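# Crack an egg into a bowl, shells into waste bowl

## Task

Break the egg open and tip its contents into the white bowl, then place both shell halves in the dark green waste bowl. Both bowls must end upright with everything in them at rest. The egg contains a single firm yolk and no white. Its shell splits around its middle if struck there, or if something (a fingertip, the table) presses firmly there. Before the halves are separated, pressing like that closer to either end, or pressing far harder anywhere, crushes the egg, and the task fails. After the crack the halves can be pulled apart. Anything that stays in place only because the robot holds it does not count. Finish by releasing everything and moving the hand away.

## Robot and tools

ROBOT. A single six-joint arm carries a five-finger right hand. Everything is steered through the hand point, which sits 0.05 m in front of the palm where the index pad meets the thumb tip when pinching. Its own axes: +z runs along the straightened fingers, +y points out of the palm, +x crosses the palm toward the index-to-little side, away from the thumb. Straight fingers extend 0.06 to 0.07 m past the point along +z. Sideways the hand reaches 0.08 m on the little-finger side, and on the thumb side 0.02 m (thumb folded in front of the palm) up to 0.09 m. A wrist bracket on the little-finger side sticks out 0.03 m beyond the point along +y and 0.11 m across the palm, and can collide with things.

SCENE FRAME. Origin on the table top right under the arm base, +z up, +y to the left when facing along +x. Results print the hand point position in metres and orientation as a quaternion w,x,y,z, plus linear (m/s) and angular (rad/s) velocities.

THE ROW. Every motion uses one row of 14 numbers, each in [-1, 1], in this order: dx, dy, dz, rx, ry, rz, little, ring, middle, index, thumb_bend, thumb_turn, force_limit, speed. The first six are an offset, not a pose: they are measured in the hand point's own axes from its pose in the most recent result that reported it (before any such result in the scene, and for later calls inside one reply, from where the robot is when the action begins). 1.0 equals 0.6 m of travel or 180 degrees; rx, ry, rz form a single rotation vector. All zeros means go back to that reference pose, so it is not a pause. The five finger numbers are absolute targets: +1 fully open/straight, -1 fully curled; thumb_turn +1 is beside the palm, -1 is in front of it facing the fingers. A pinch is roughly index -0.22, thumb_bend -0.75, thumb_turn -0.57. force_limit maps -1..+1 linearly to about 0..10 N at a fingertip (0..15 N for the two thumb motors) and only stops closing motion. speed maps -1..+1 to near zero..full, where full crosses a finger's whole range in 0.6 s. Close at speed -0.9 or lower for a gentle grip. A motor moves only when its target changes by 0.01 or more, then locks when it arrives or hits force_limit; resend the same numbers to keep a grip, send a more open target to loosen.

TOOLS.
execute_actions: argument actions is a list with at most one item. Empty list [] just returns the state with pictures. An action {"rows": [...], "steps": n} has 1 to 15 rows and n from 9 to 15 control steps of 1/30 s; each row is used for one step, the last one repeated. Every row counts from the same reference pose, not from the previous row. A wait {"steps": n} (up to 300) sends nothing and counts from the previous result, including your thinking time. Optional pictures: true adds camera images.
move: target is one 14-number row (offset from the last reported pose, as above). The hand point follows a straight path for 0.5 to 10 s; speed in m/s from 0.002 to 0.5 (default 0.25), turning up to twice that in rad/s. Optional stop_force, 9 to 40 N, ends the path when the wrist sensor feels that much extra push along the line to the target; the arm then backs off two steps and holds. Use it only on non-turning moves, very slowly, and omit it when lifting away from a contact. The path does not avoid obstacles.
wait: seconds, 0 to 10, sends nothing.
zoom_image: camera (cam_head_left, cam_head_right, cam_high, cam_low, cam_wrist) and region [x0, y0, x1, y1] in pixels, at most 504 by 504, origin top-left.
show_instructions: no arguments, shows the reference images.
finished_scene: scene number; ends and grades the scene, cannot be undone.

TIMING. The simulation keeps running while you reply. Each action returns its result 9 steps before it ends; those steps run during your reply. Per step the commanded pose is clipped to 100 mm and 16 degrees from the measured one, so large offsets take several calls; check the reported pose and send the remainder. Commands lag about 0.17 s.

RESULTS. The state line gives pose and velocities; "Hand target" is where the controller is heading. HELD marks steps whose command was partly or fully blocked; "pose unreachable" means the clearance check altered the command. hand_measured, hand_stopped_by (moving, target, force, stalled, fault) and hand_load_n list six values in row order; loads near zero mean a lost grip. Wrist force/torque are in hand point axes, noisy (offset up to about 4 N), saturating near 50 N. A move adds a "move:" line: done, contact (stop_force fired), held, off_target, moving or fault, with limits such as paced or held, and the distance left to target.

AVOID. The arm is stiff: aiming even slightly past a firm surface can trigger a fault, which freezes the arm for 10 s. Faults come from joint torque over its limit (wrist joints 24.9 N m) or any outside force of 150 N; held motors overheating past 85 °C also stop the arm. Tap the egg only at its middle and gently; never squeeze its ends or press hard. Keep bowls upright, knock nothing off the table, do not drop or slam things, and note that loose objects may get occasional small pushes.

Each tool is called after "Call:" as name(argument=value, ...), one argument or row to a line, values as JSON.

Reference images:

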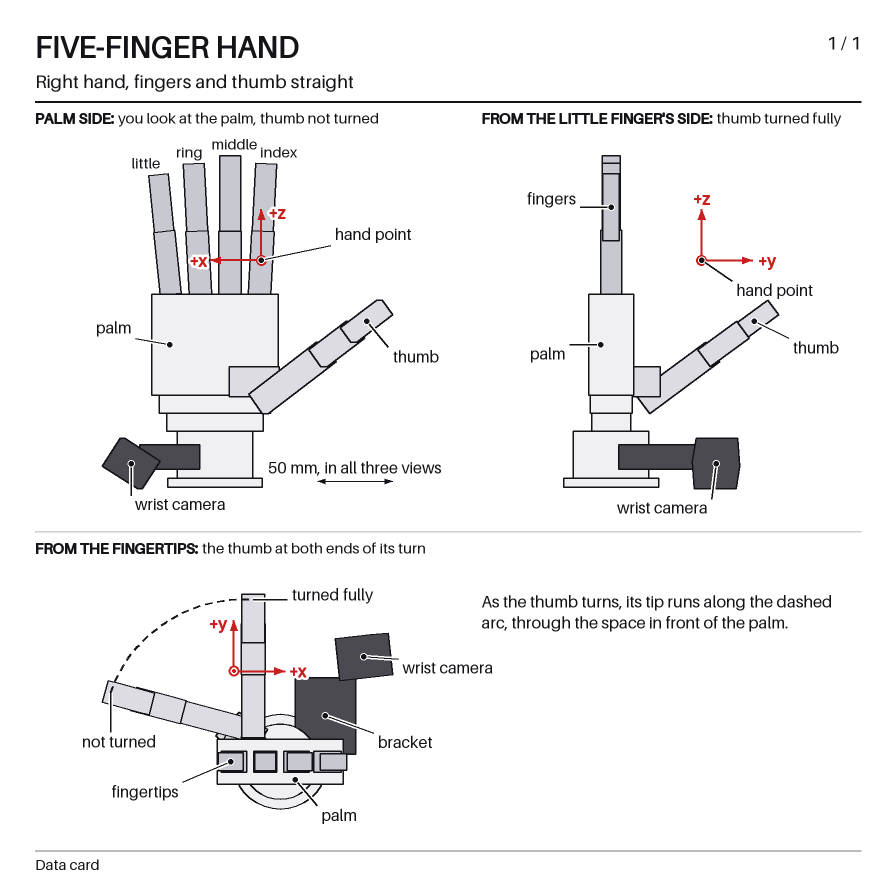

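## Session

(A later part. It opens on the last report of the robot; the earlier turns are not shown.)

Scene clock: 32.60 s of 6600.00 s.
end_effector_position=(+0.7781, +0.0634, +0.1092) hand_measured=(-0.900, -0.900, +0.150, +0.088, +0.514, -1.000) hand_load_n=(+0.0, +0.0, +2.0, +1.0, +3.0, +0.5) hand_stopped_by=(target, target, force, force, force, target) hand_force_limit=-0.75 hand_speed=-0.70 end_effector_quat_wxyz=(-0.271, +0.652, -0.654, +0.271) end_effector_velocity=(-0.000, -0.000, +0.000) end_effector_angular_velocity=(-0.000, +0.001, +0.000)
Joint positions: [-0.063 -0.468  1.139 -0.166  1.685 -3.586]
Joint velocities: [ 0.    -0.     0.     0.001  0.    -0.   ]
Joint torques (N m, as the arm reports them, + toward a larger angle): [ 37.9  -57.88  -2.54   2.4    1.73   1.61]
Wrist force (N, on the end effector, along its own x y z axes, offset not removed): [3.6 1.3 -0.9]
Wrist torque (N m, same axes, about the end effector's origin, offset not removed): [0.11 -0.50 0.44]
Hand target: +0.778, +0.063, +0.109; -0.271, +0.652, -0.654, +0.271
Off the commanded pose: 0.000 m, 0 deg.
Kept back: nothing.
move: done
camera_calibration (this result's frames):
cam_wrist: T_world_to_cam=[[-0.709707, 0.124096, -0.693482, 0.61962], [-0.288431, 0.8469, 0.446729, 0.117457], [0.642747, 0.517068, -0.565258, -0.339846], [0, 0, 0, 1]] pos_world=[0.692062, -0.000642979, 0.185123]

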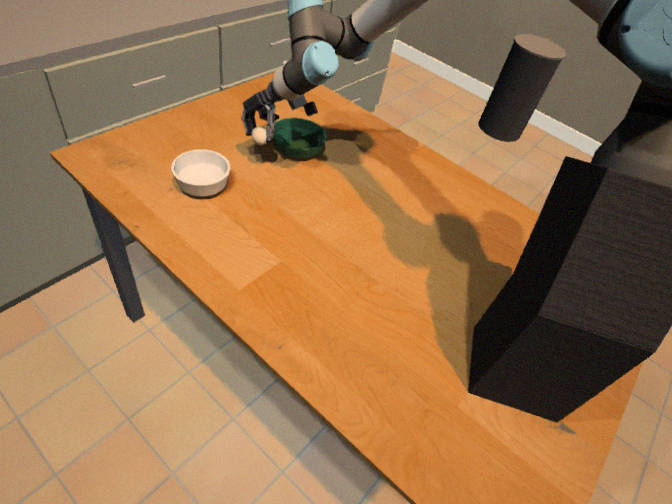

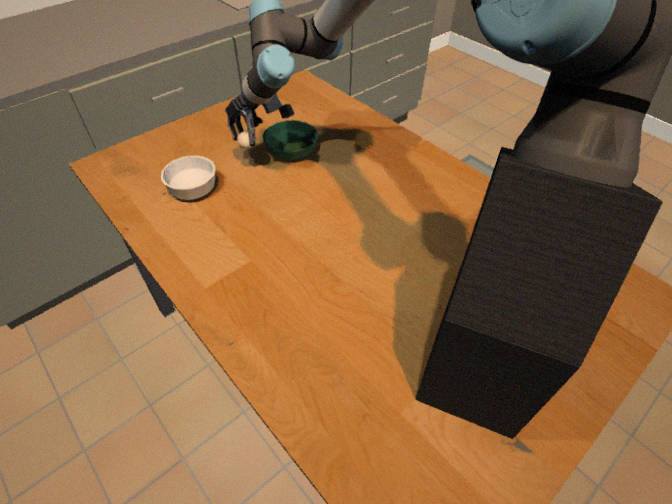

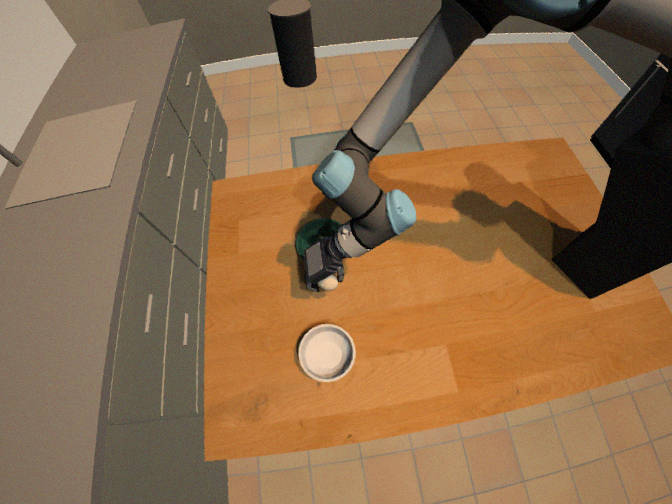

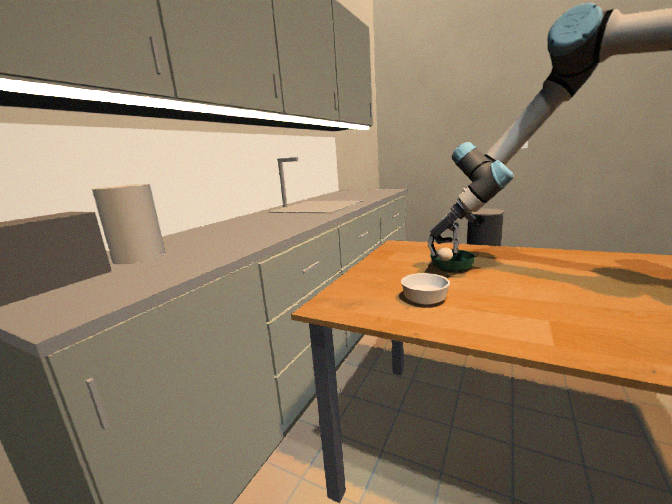

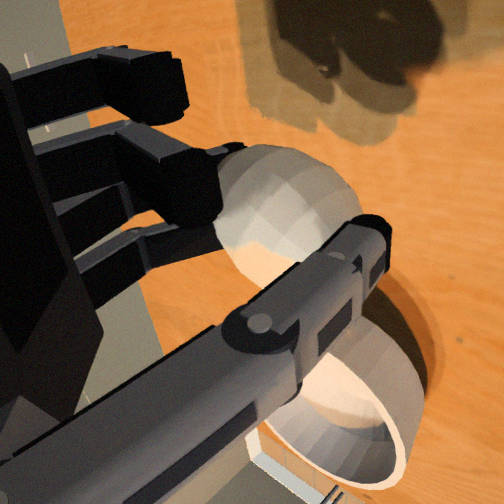

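Call:
move(
  target=[-0.28,-0.026,0.026,0,0,0,-0.9,-0.9,0.1,-0.15,0.5,-1,-0.75,-0.7],
  speed=0.1,
)

Call:
move(
  target=[0,0.07,0.07,0,0,0,-0.9,-0.9,0.1,-0.15,0.5,-1,-0.75,-0.7],
  speed=0.03,
  stop_force=9,
)

Call:
zoom_image(
  camera="cam_head_left",
  region=[150, 110, 270, 210],
)

Scene clock: 35.40 s of 6600.00 s.
end_effector_position=(+0.8004, +0.2311, +0.1096) hand_measured=(-0.900, -0.900, +0.150, +0.088, +0.514, -1.000) hand_load_n=(+0.0, +0.0, +2.0, +1.0, +3.0, +0.5) hand_stopped_by=(target, target, force, force, force, target) hand_force_limit=-0.75 hand_speed=-0.70 end_effector_quat_wxyz=(-0.271, +0.652, -0.654, +0.271) end_effector_velocity=(+0.001, +0.003, +0.000) end_effector_angular_velocity=(+0.002, -0.000, +0.001)
Joint positions: [ 0.17  -0.234  0.826 -0.061  1.888 -3.467]
Joint velocities: [ 0.003  0.006 -0.011  0.006  0.001  0.002]
Joint torques (N m, as the arm reports them, + toward a larger angle): [ 41.74 -44.66 -18.68   1.72   2.13   1.67]
Wrist force (N, on the end effector, along its own x y z axes, offset not removed): [1.4 2.9 1.6]
Wrist torque (N m, same axes, about the end effector's origin, offset not removed): [0.37 -0.11 0.35]
Hand target: +0.800, +0.231, +0.110; -0.271, +0.652, -0.654, +0.271
Off the commanded pose: 0.000 m, 0 deg.
Kept back: nothing.
move: done
camera_calibration (this result's frames):
cam_wrist: T_world_to_cam=[[-0.709491, 0.124309, -0.693664, 0.614699], [-0.288485, 0.846832, 0.446825, -0.0183405], [0.642961, 0.51713, -0.564958, -0.440904], [0, 0, 0, 1]] pos_world=[0.714317, 0.167123, 0.185498]

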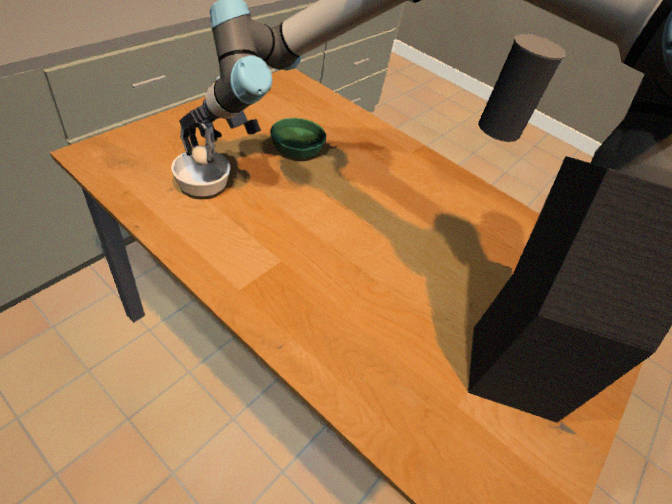

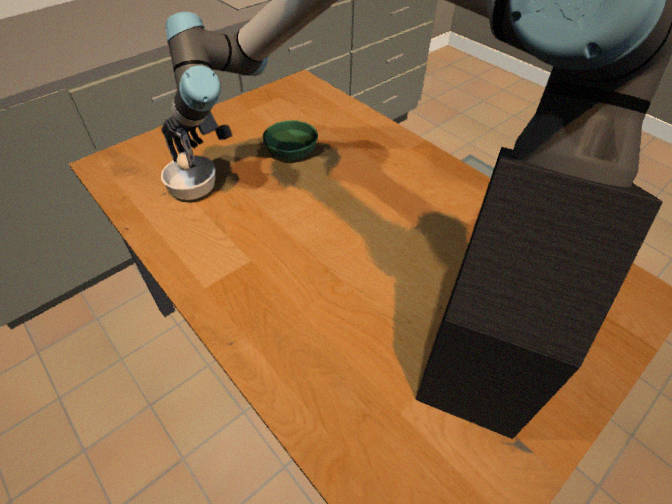

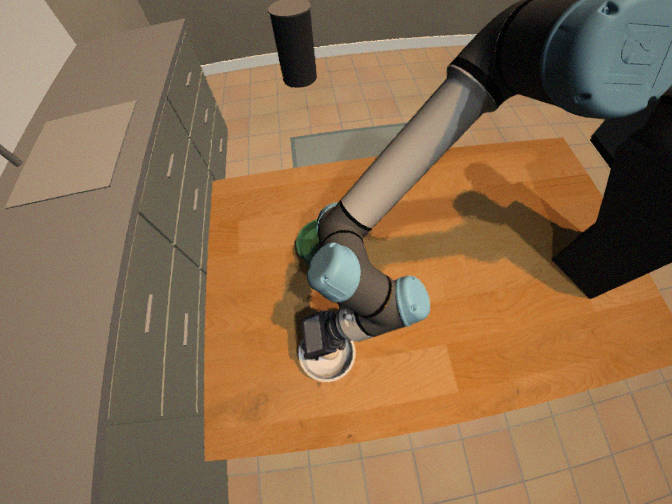

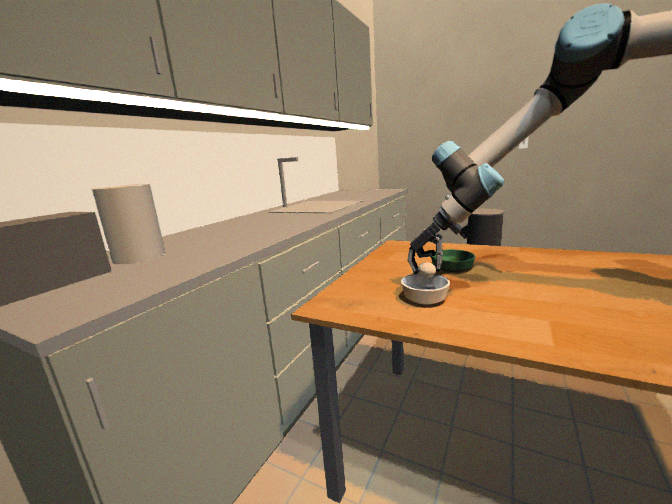

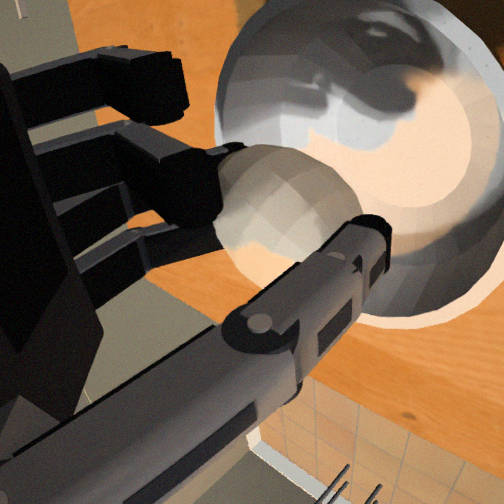

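Scene clock: 37.70 s of 6600.00 s.
end_effector_position=(+0.8005, +0.2312, +0.0505) hand_measured=(-0.900, -0.900, +0.150, +0.088, +0.514, -1.000) hand_load_n=(+0.0, +0.0, +2.0, +1.0, +3.0, +0.5) hand_stopped_by=(target, target, force, force, force, target) hand_force_limit=-0.75 hand_speed=-0.70 end_effector_quat_wxyz=(-0.271, +0.652, -0.654, +0.271) end_effector_velocity=(+0.001, -0.000, -0.002) end_effector_angular_velocity=(-0.000, -0.002, -0.002)
Joint positions: [ 0.133 -0.12   0.725 -0.08   1.856 -3.487]
Joint velocities: [-0.001  0.005 -0.007 -0.001 -0.001 -0.001]
Joint torques (N m, as the arm reports them, + toward a larger angle): [ 15.64 -44.43 -17.64   1.38  -2.56  -1.17]
Wrist force (N, on the end effector, along its own x y z axes, offset not removed): [-1.0 1.1 -1.2]
Wrist torque (N m, same axes, about the end effector's origin, offset not removed): [0.11 0.26 0.14]
Hand target: +0.800, +0.231, +0.050; -0.271, +0.652, -0.654, +0.271
Off the commanded pose: 0.000 m, 0 deg.
Kept back: nothing.
move: done
camera_calibration (this result's frames):
cam_wrist: T_world_to_cam=[[-0.70937, 0.124331, -0.693784, 0.573638], [-0.288506, 0.846864, 0.446751, 0.00800823], [0.643085, 0.517072, -0.564869, -0.474484], [0, 0, 0, 1]] pos_world=[0.714365, 0.16724, 0.126382]

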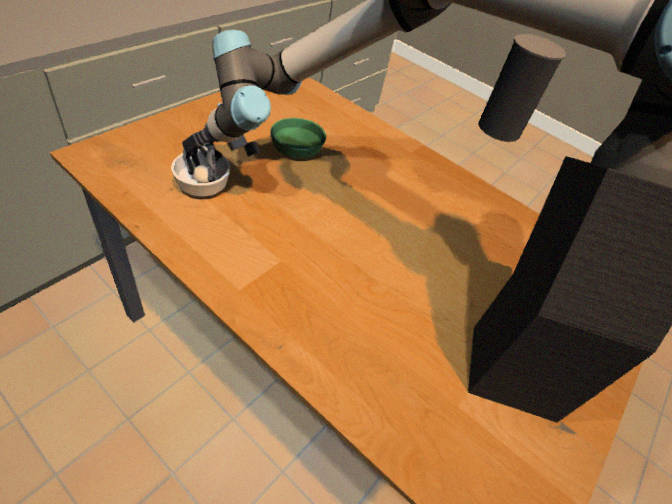

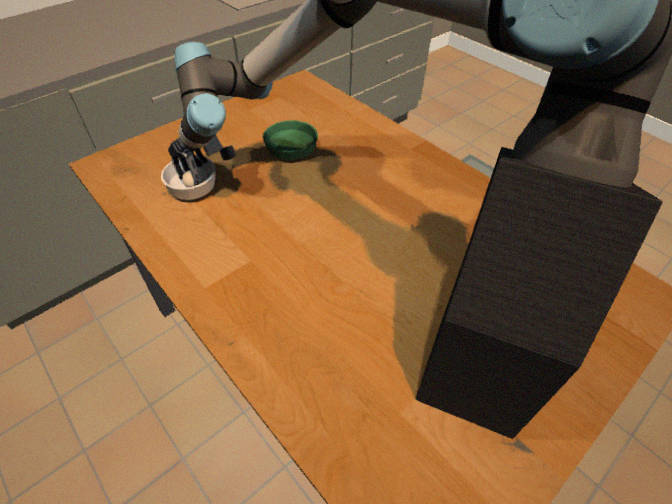

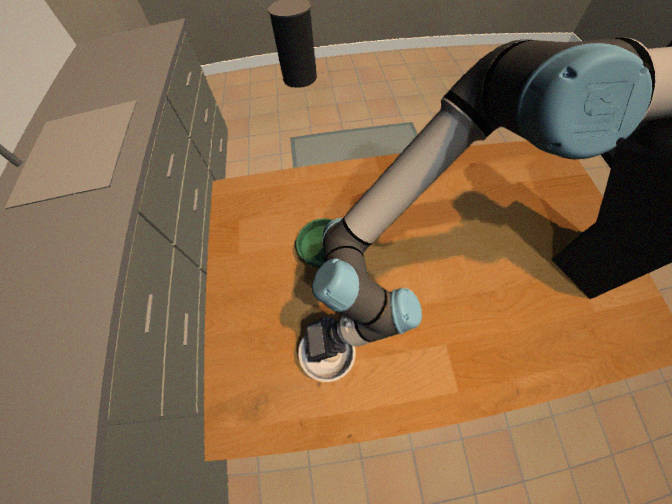

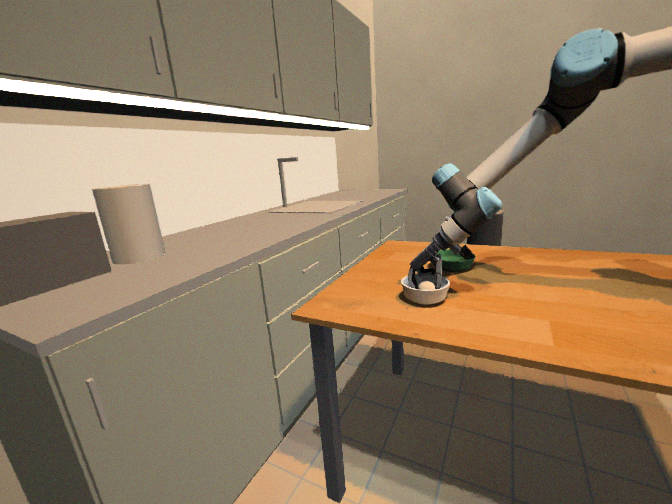

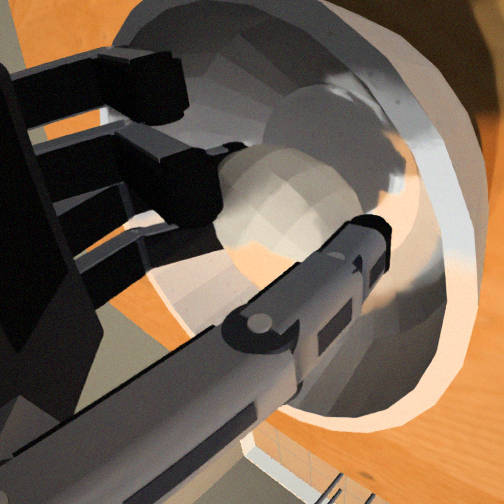

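Region (150, 110, 270, 210) of cam_head_left's 672x504 image, scaled by 4.200, with more detail than that image has.

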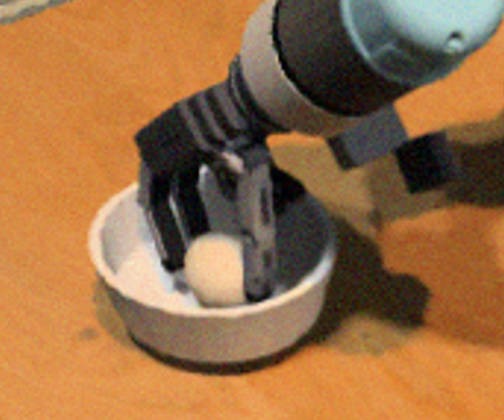

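Call:
move(
  target=[0,0.0153,0.0012,0,0,0,-0.9,-0.9,0.1,-0.15,0.5,-1,-0.75,-0.7],
  speed=0.006,
)

Call:
move(
  target=[0,0,0,0,0,0,-0.9,-0.9,0.22,0.2,0.75,-1,-0.75,-0.9],
)

Call:
move(
  target=[0,-0.035,-0.085,0,0,0,-0.9,-0.9,0.35,0.35,1,-1,-0.75,-0.7],
  speed=0.03,
)

Scene clock: 39.87 s of 6600.00 s.
end_effector_position=(+0.7946, +0.2313, +0.0436) hand_measured=(-0.900, -0.900, +0.150, +0.088, +0.514, -1.000) hand_load_n=(+0.0, +0.0, +2.0, +1.0, +3.0, +0.5) hand_stopped_by=(target, target, force, force, force, target) hand_force_limit=-0.75 hand_speed=-0.70 end_effector_quat_wxyz=(-0.271, +0.652, -0.654, +0.271) end_effector_velocity=(-0.000, -0.000, -0.000) end_effector_angular_velocity=(+0.000, -0.001, +0.000)
Joint positions: [ 0.129 -0.12   0.747 -0.103  1.852 -3.489]
Joint velocities: [-0.001 -0.001  0.003 -0.003 -0.001 -0.   ]
Joint torques (N m, as the arm reports them, + toward a larger angle): [ 16.55 -59.64  -4.75  -0.29  -2.64  -1.04]
Wrist force (N, on the end effector, along its own x y z axes, offset not removed): [3.4 -0.1 -4.4]
Wrist torque (N m, same axes, about the end effector's origin, offset not removed): [0.11 -0.06 0.23]
Hand target: +0.795, +0.231, +0.043; -0.271, +0.652, -0.654, +0.271
Off the commanded pose: 0.000 m, 0 deg.
Kept back: nothing.
move: done
camera_calibration (this result's frames):
cam_wrist: T_world_to_cam=[[-0.709387, 0.124325, -0.693768, 0.56469], [-0.288498, 0.846865, 0.446753, 0.00936658], [0.64307, 0.517072, -0.564887, -0.474602], [0, 0, 0, 1]] pos_world=[0.708488, 0.167266, 0.119482]

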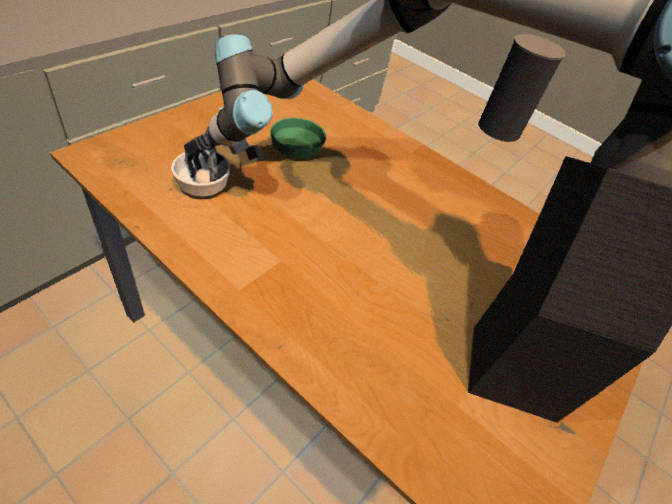

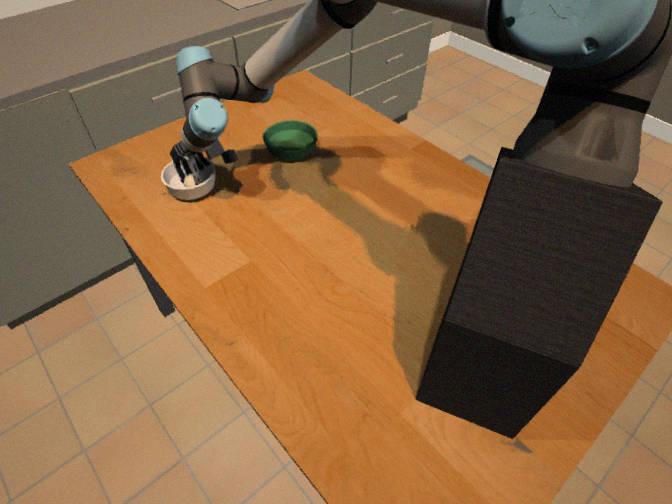

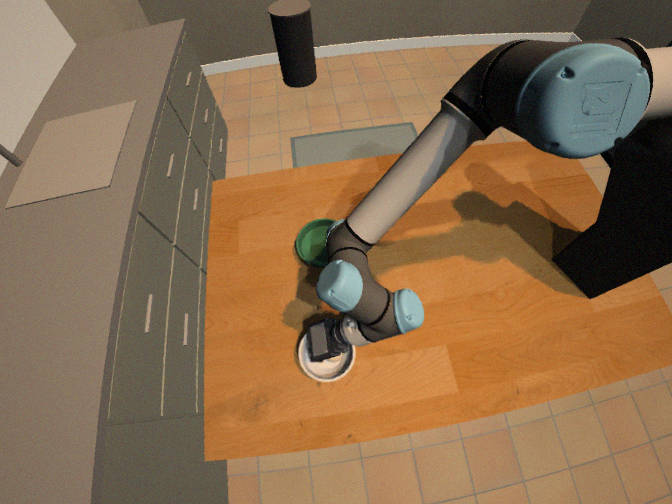

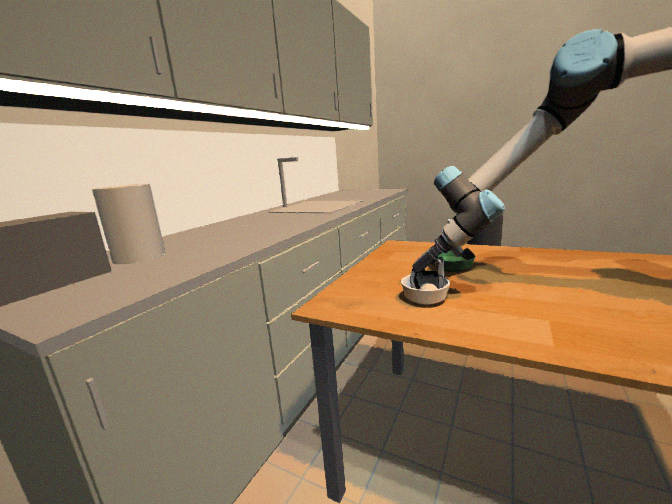

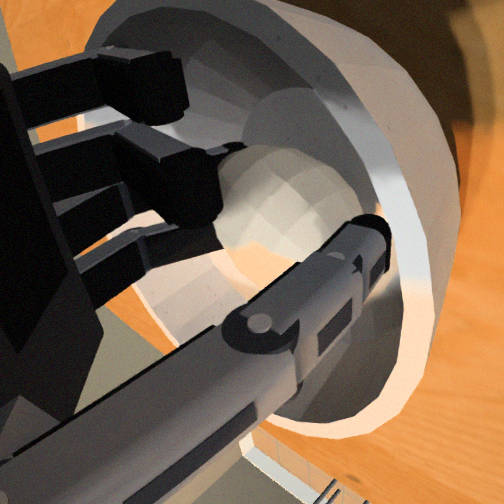

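Scene clock: 42.37 s of 6600.00 s.
end_effector_position=(+0.7946, +0.2313, +0.0436) hand_measured=(-0.900, -0.900, +0.220, +0.200, +0.750, -1.000) hand_load_n=(+0.0, +0.0, +0.0, +0.0, +0.0, +0.0) hand_stopped_by=(target, target, target, target, target, target) hand_force_limit=-0.75 hand_speed=-0.90 end_effector_quat_wxyz=(-0.271, +0.652, -0.654, +0.271) end_effector_velocity=(+0.000, +0.000, +0.000) end_effector_angular_velocity=(-0.000, -0.000, +0.001)
Joint positions: [ 0.129 -0.12   0.747 -0.103  1.852 -3.489]
Joint velocities: [ 0. -0. -0.  0. -0. -0.]
Joint torques (N m, as the arm reports them, + toward a larger angle): [ 30.56 -50.78 -15.74   2.12   1.85   0.45]
Wrist force (N, on the end effector, along its own x y z axes, offset not removed): [3.9 5.2 -1.9]
Wrist torque (N m, same axes, about the end effector's origin, offset not removed): [0.75 -0.20 0.41]
Hand target: +0.795, +0.231, +0.044; -0.271, +0.652, -0.654, +0.271
Off the commanded pose: 0.000 m, 0 deg.
Kept back: nothing.
move: done
camera_calibration (this result's frames):
cam_wrist: T_world_to_cam=[[-0.709385, 0.124326, -0.693769, 0.564694], [-0.288485, 0.846875, 0.446742, 0.00937543], [0.643078, 0.517054, -0.564895, -0.474598], [0, 0, 0, 1]] pos_world=[0.708494, 0.167247, 0.119481]

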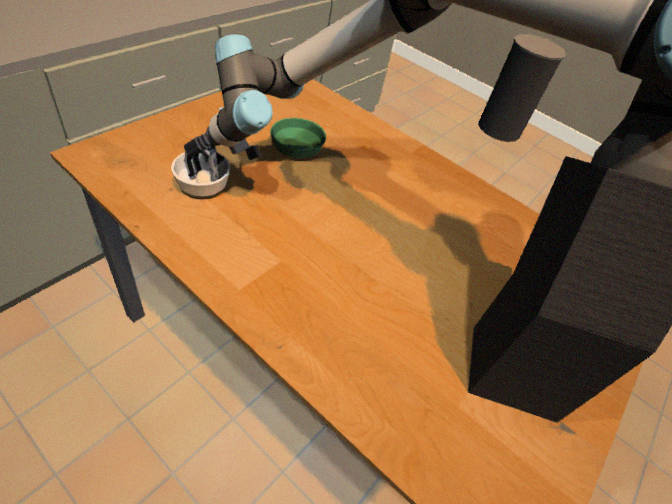

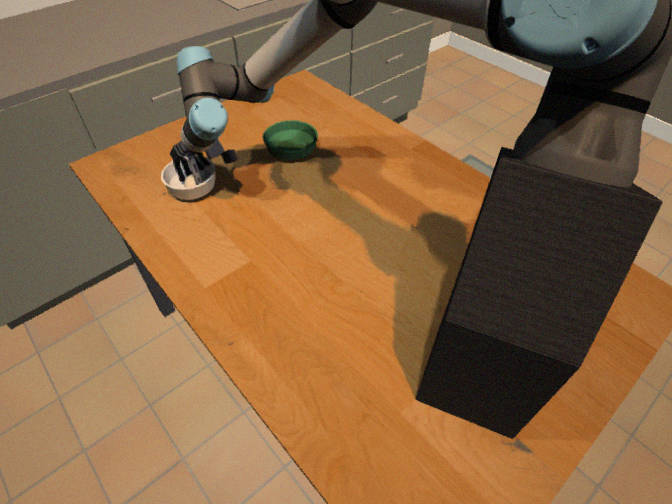

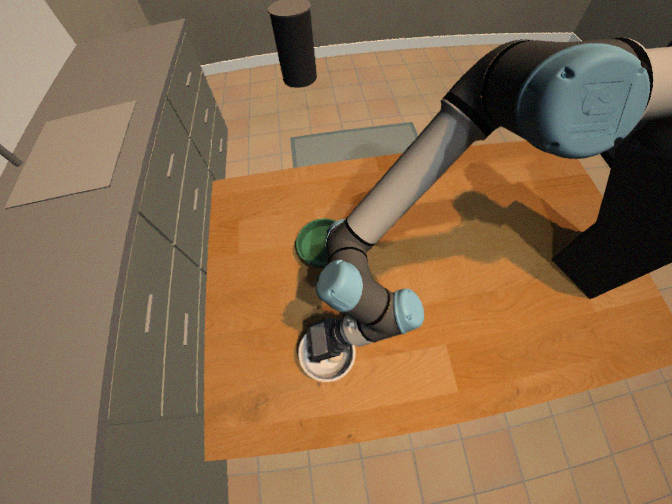

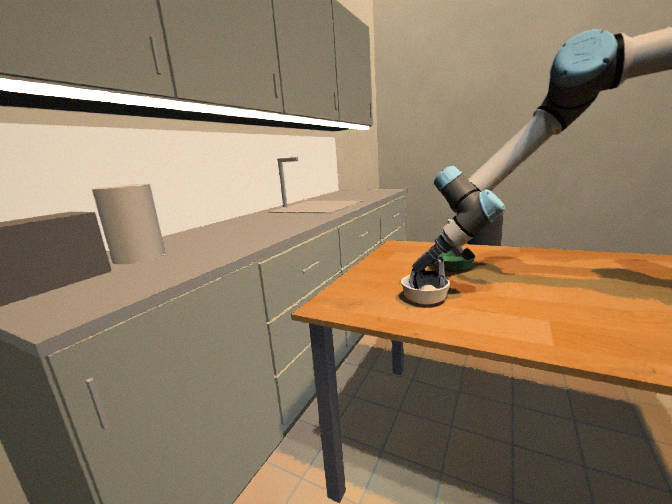

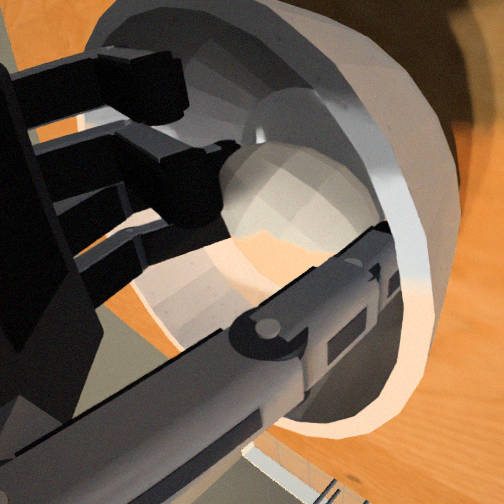

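Scene clock: 44.53 s of 6600.00 s.
end_effector_position=(+0.7735, +0.2312, +0.0942) hand_measured=(-0.900, -0.900, +0.350, +0.350, +1.000, -1.000) hand_load_n=(+0.0, +0.0, +0.0, +0.0, +0.0, +0.0) hand_stopped_by=(target, target, target, target, target, target) hand_force_limit=-0.75 hand_speed=-0.70 end_effector_quat_wxyz=(-0.271, +0.652, -0.654, +0.271) end_effector_velocity=(-0.002, +0.000, +0.002) end_effector_angular_velocity=(+0.000, +0.001, +0.001)
Joint positions: [ 0.16  -0.261  0.948 -0.158  1.879 -3.473]
Joint velocities: [ 0.002 -0.006  0.009 -0.001  0.001  0.001]
Joint torques (N m, as the arm reports them, + toward a larger angle): [ 40.29 -56.99  -3.61  -0.57   1.9    1.67]
Wrist force (N, on the end effector, along its own x y z axes, offset not removed): [-0.6 2.1 2.7]
Wrist torque (N m, same axes, about the end effector's origin, offset not removed): [0.10 -0.02 0.00]
Hand target: +0.773, +0.231, +0.094; -0.271, +0.652, -0.654, +0.271
Off the commanded pose: 0.000 m, 0 deg.
Kept back: nothing.
move: done
camera_calibration (this result's frames):
cam_wrist: T_world_to_cam=[[-0.709406, 0.124346, -0.693744, 0.584847], [-0.288464, 0.846869, 0.446768, -0.0193048], [0.643064, 0.51706, -0.564904, -0.432373], [0, 0, 0, 1]] pos_world=[0.687369, 0.167188, 0.17011]

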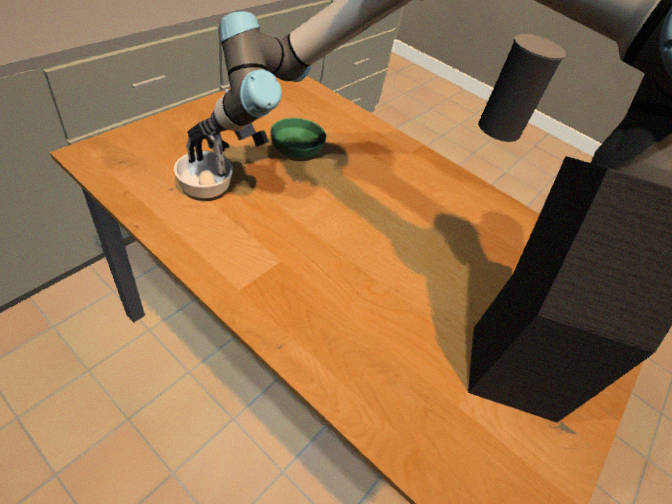

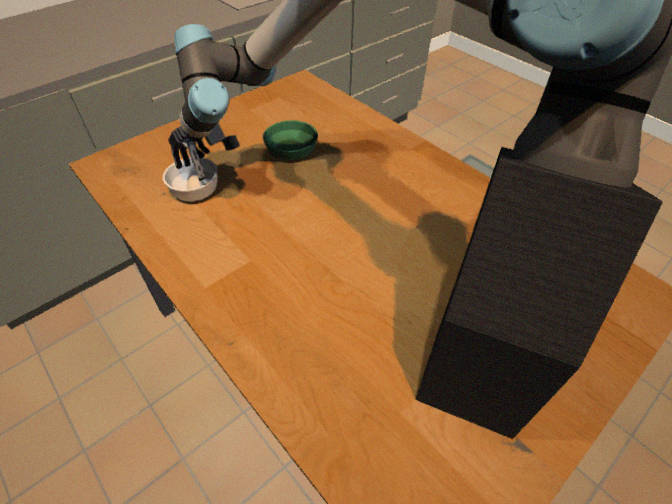

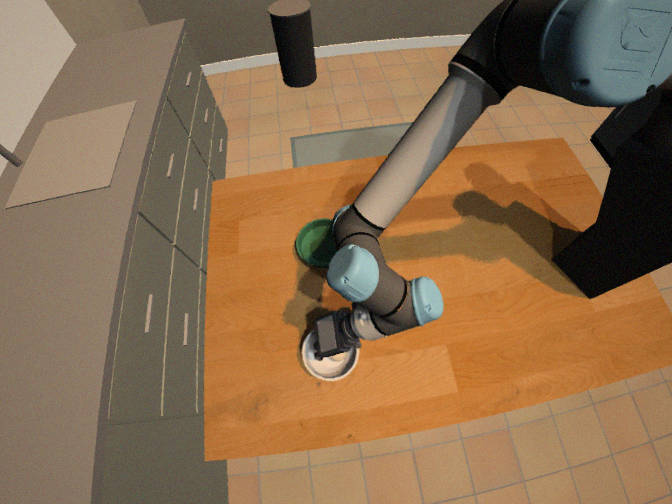

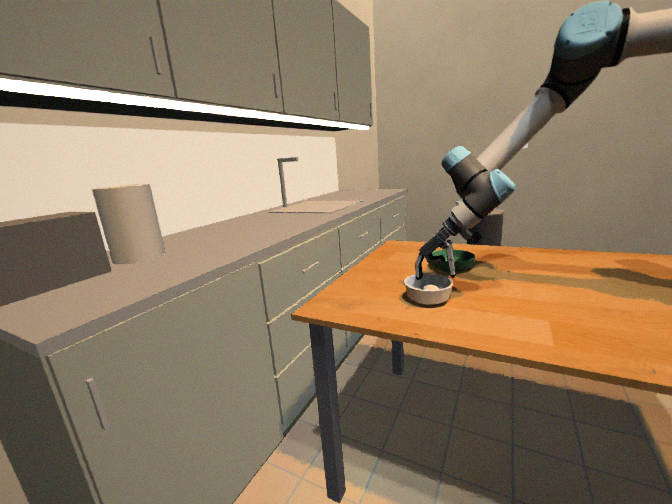

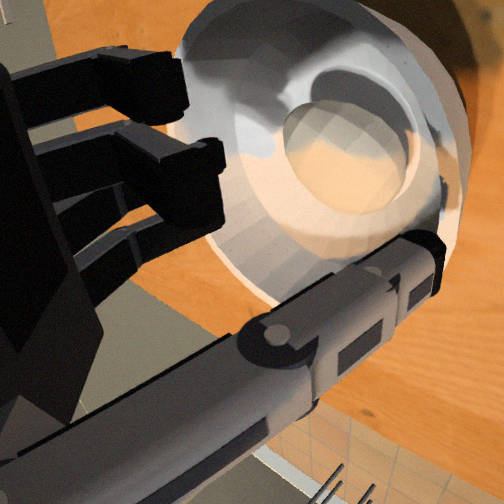

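Call:
move(
  target=[-0.004,0.061,-0.033,0,0,0,1,1,0.35,0.35,1,-1,-0.75,0],
  speed=0.03,
)

Call:
zoom_image(
  camera="cam_low",
  region=[390, 240, 490, 310],
)

Call:
zoom_image(
  camera="cam_head_left",
  region=[160, 130, 260, 210],
)

Scene clock: 46.90 s of 6600.00 s.
end_effector_position=(+0.7339, +0.2337, +0.0824) hand_measured=(+1.000, +1.000, +0.350, +0.350, +1.000, -1.000) hand_load_n=(+0.0, +0.0, +0.0, +0.0, +0.0, +0.0) hand_stopped_by=(target, target, target, target, target, target) hand_force_limit=-0.75 hand_speed=0.00 end_effector_quat_wxyz=(-0.271, +0.652, -0.654, +0.271) end_effector_velocity=(-0.002, +0.001, -0.000) end_effector_angular_velocity=(+0.002, -0.002, +0.002)
Joint positions: [ 0.155 -0.299  1.109 -0.281  1.875 -3.475]
Joint velocities: [-0.    -0.002  0.01  -0.008 -0.003 -0.   ]
Joint torques (N m, as the arm reports them, + toward a larger angle): [ 13.74 -57.62  -1.98  -0.34  -2.62  -1.02]
Wrist force (N, on the end effector, along its own x y z axes, offset not removed): [-0.3 0.6 -4.0]
Wrist torque (N m, same axes, about the end effector's origin, offset not removed): [0.25 0.29 0.14]
Hand target: +0.734, +0.234, +0.082; -0.271, +0.652, -0.654, +0.271
Off the commanded pose: 0.000 m, 0 deg.
Kept back: nothing.
move: done
camera_calibration (this result's frames):
cam_wrist: T_world_to_cam=[[-0.709459, 0.124338, -0.693692, 0.548273], [-0.288432, 0.846873, 0.446781, -0.0275676], [0.64302, 0.517056, -0.564958, -0.414847], [0, 0, 0, 1]] pos_world=[0.64778, 0.169674, 0.158278]

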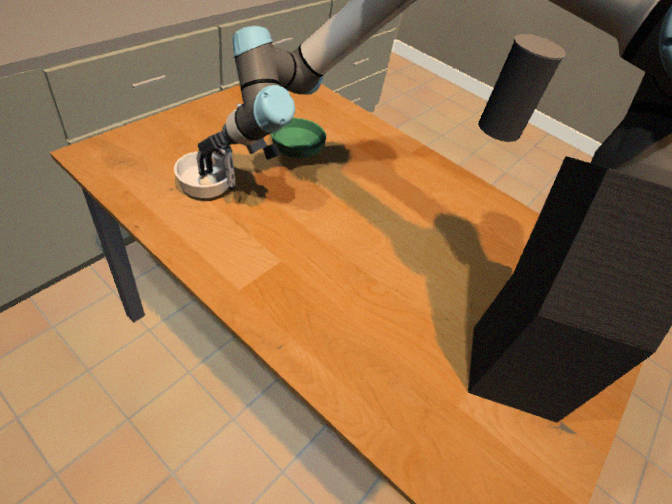

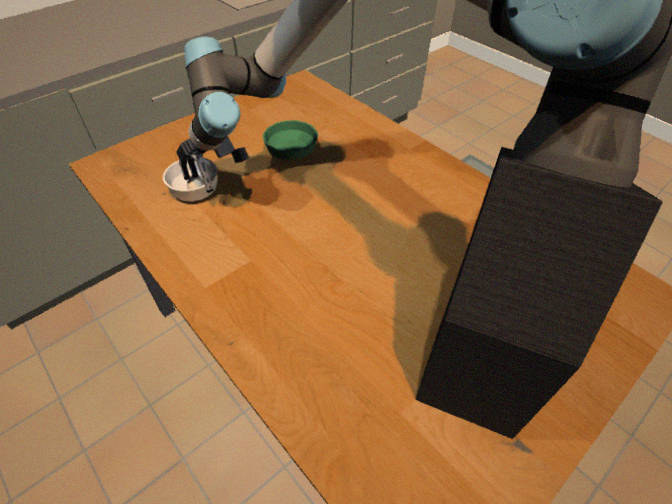

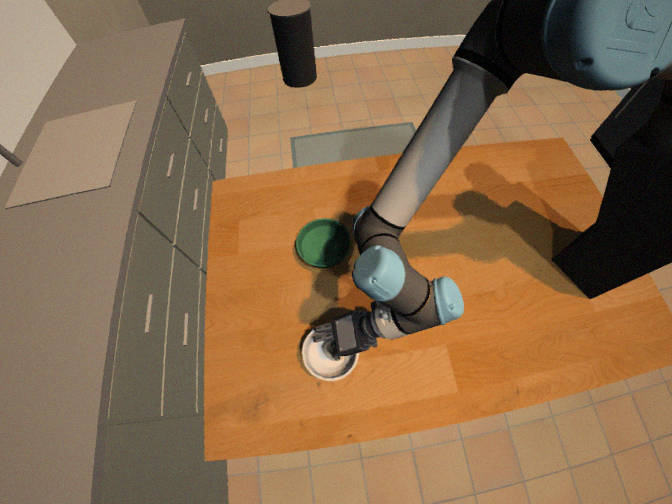

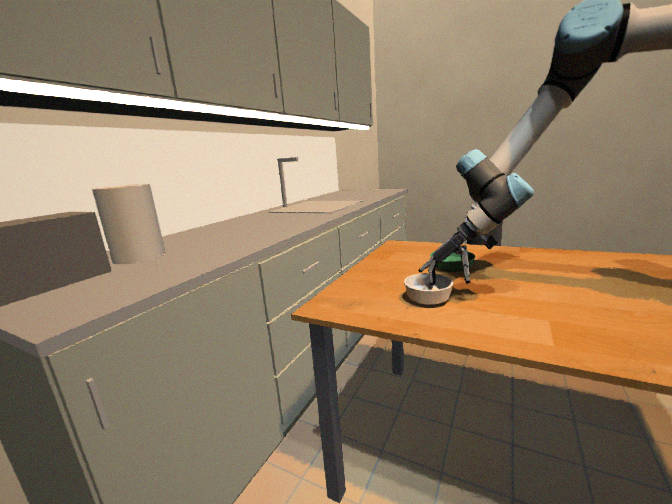

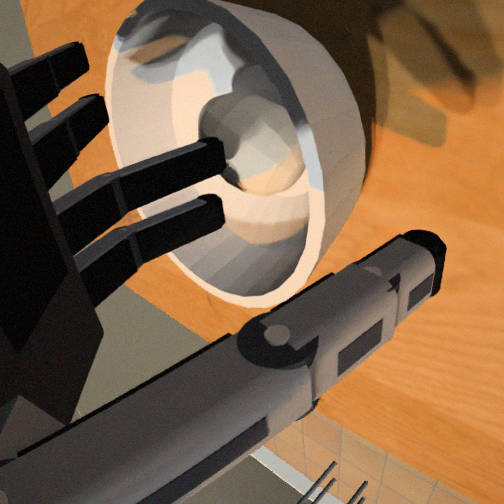

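Region (390, 240, 490, 310) of cam_low's 672x504 image, scaled by 5.040, with more detail than that image has; it fills the top 353 rows of this view, and the rest is white.

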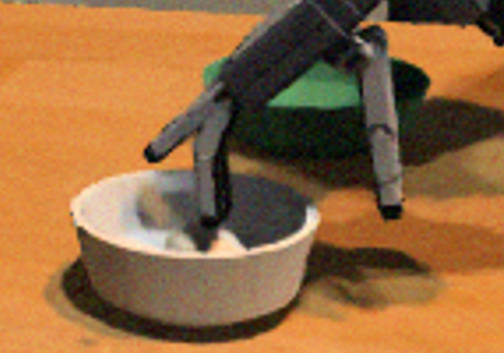

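Region (160, 130, 260, 210) of cam_head_left's 672x504 image, scaled by 5.040, with more detail than that image has; it fills the top 403 rows of this view, and the rest is white.

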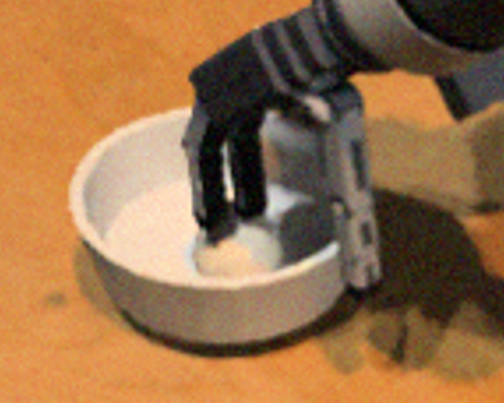

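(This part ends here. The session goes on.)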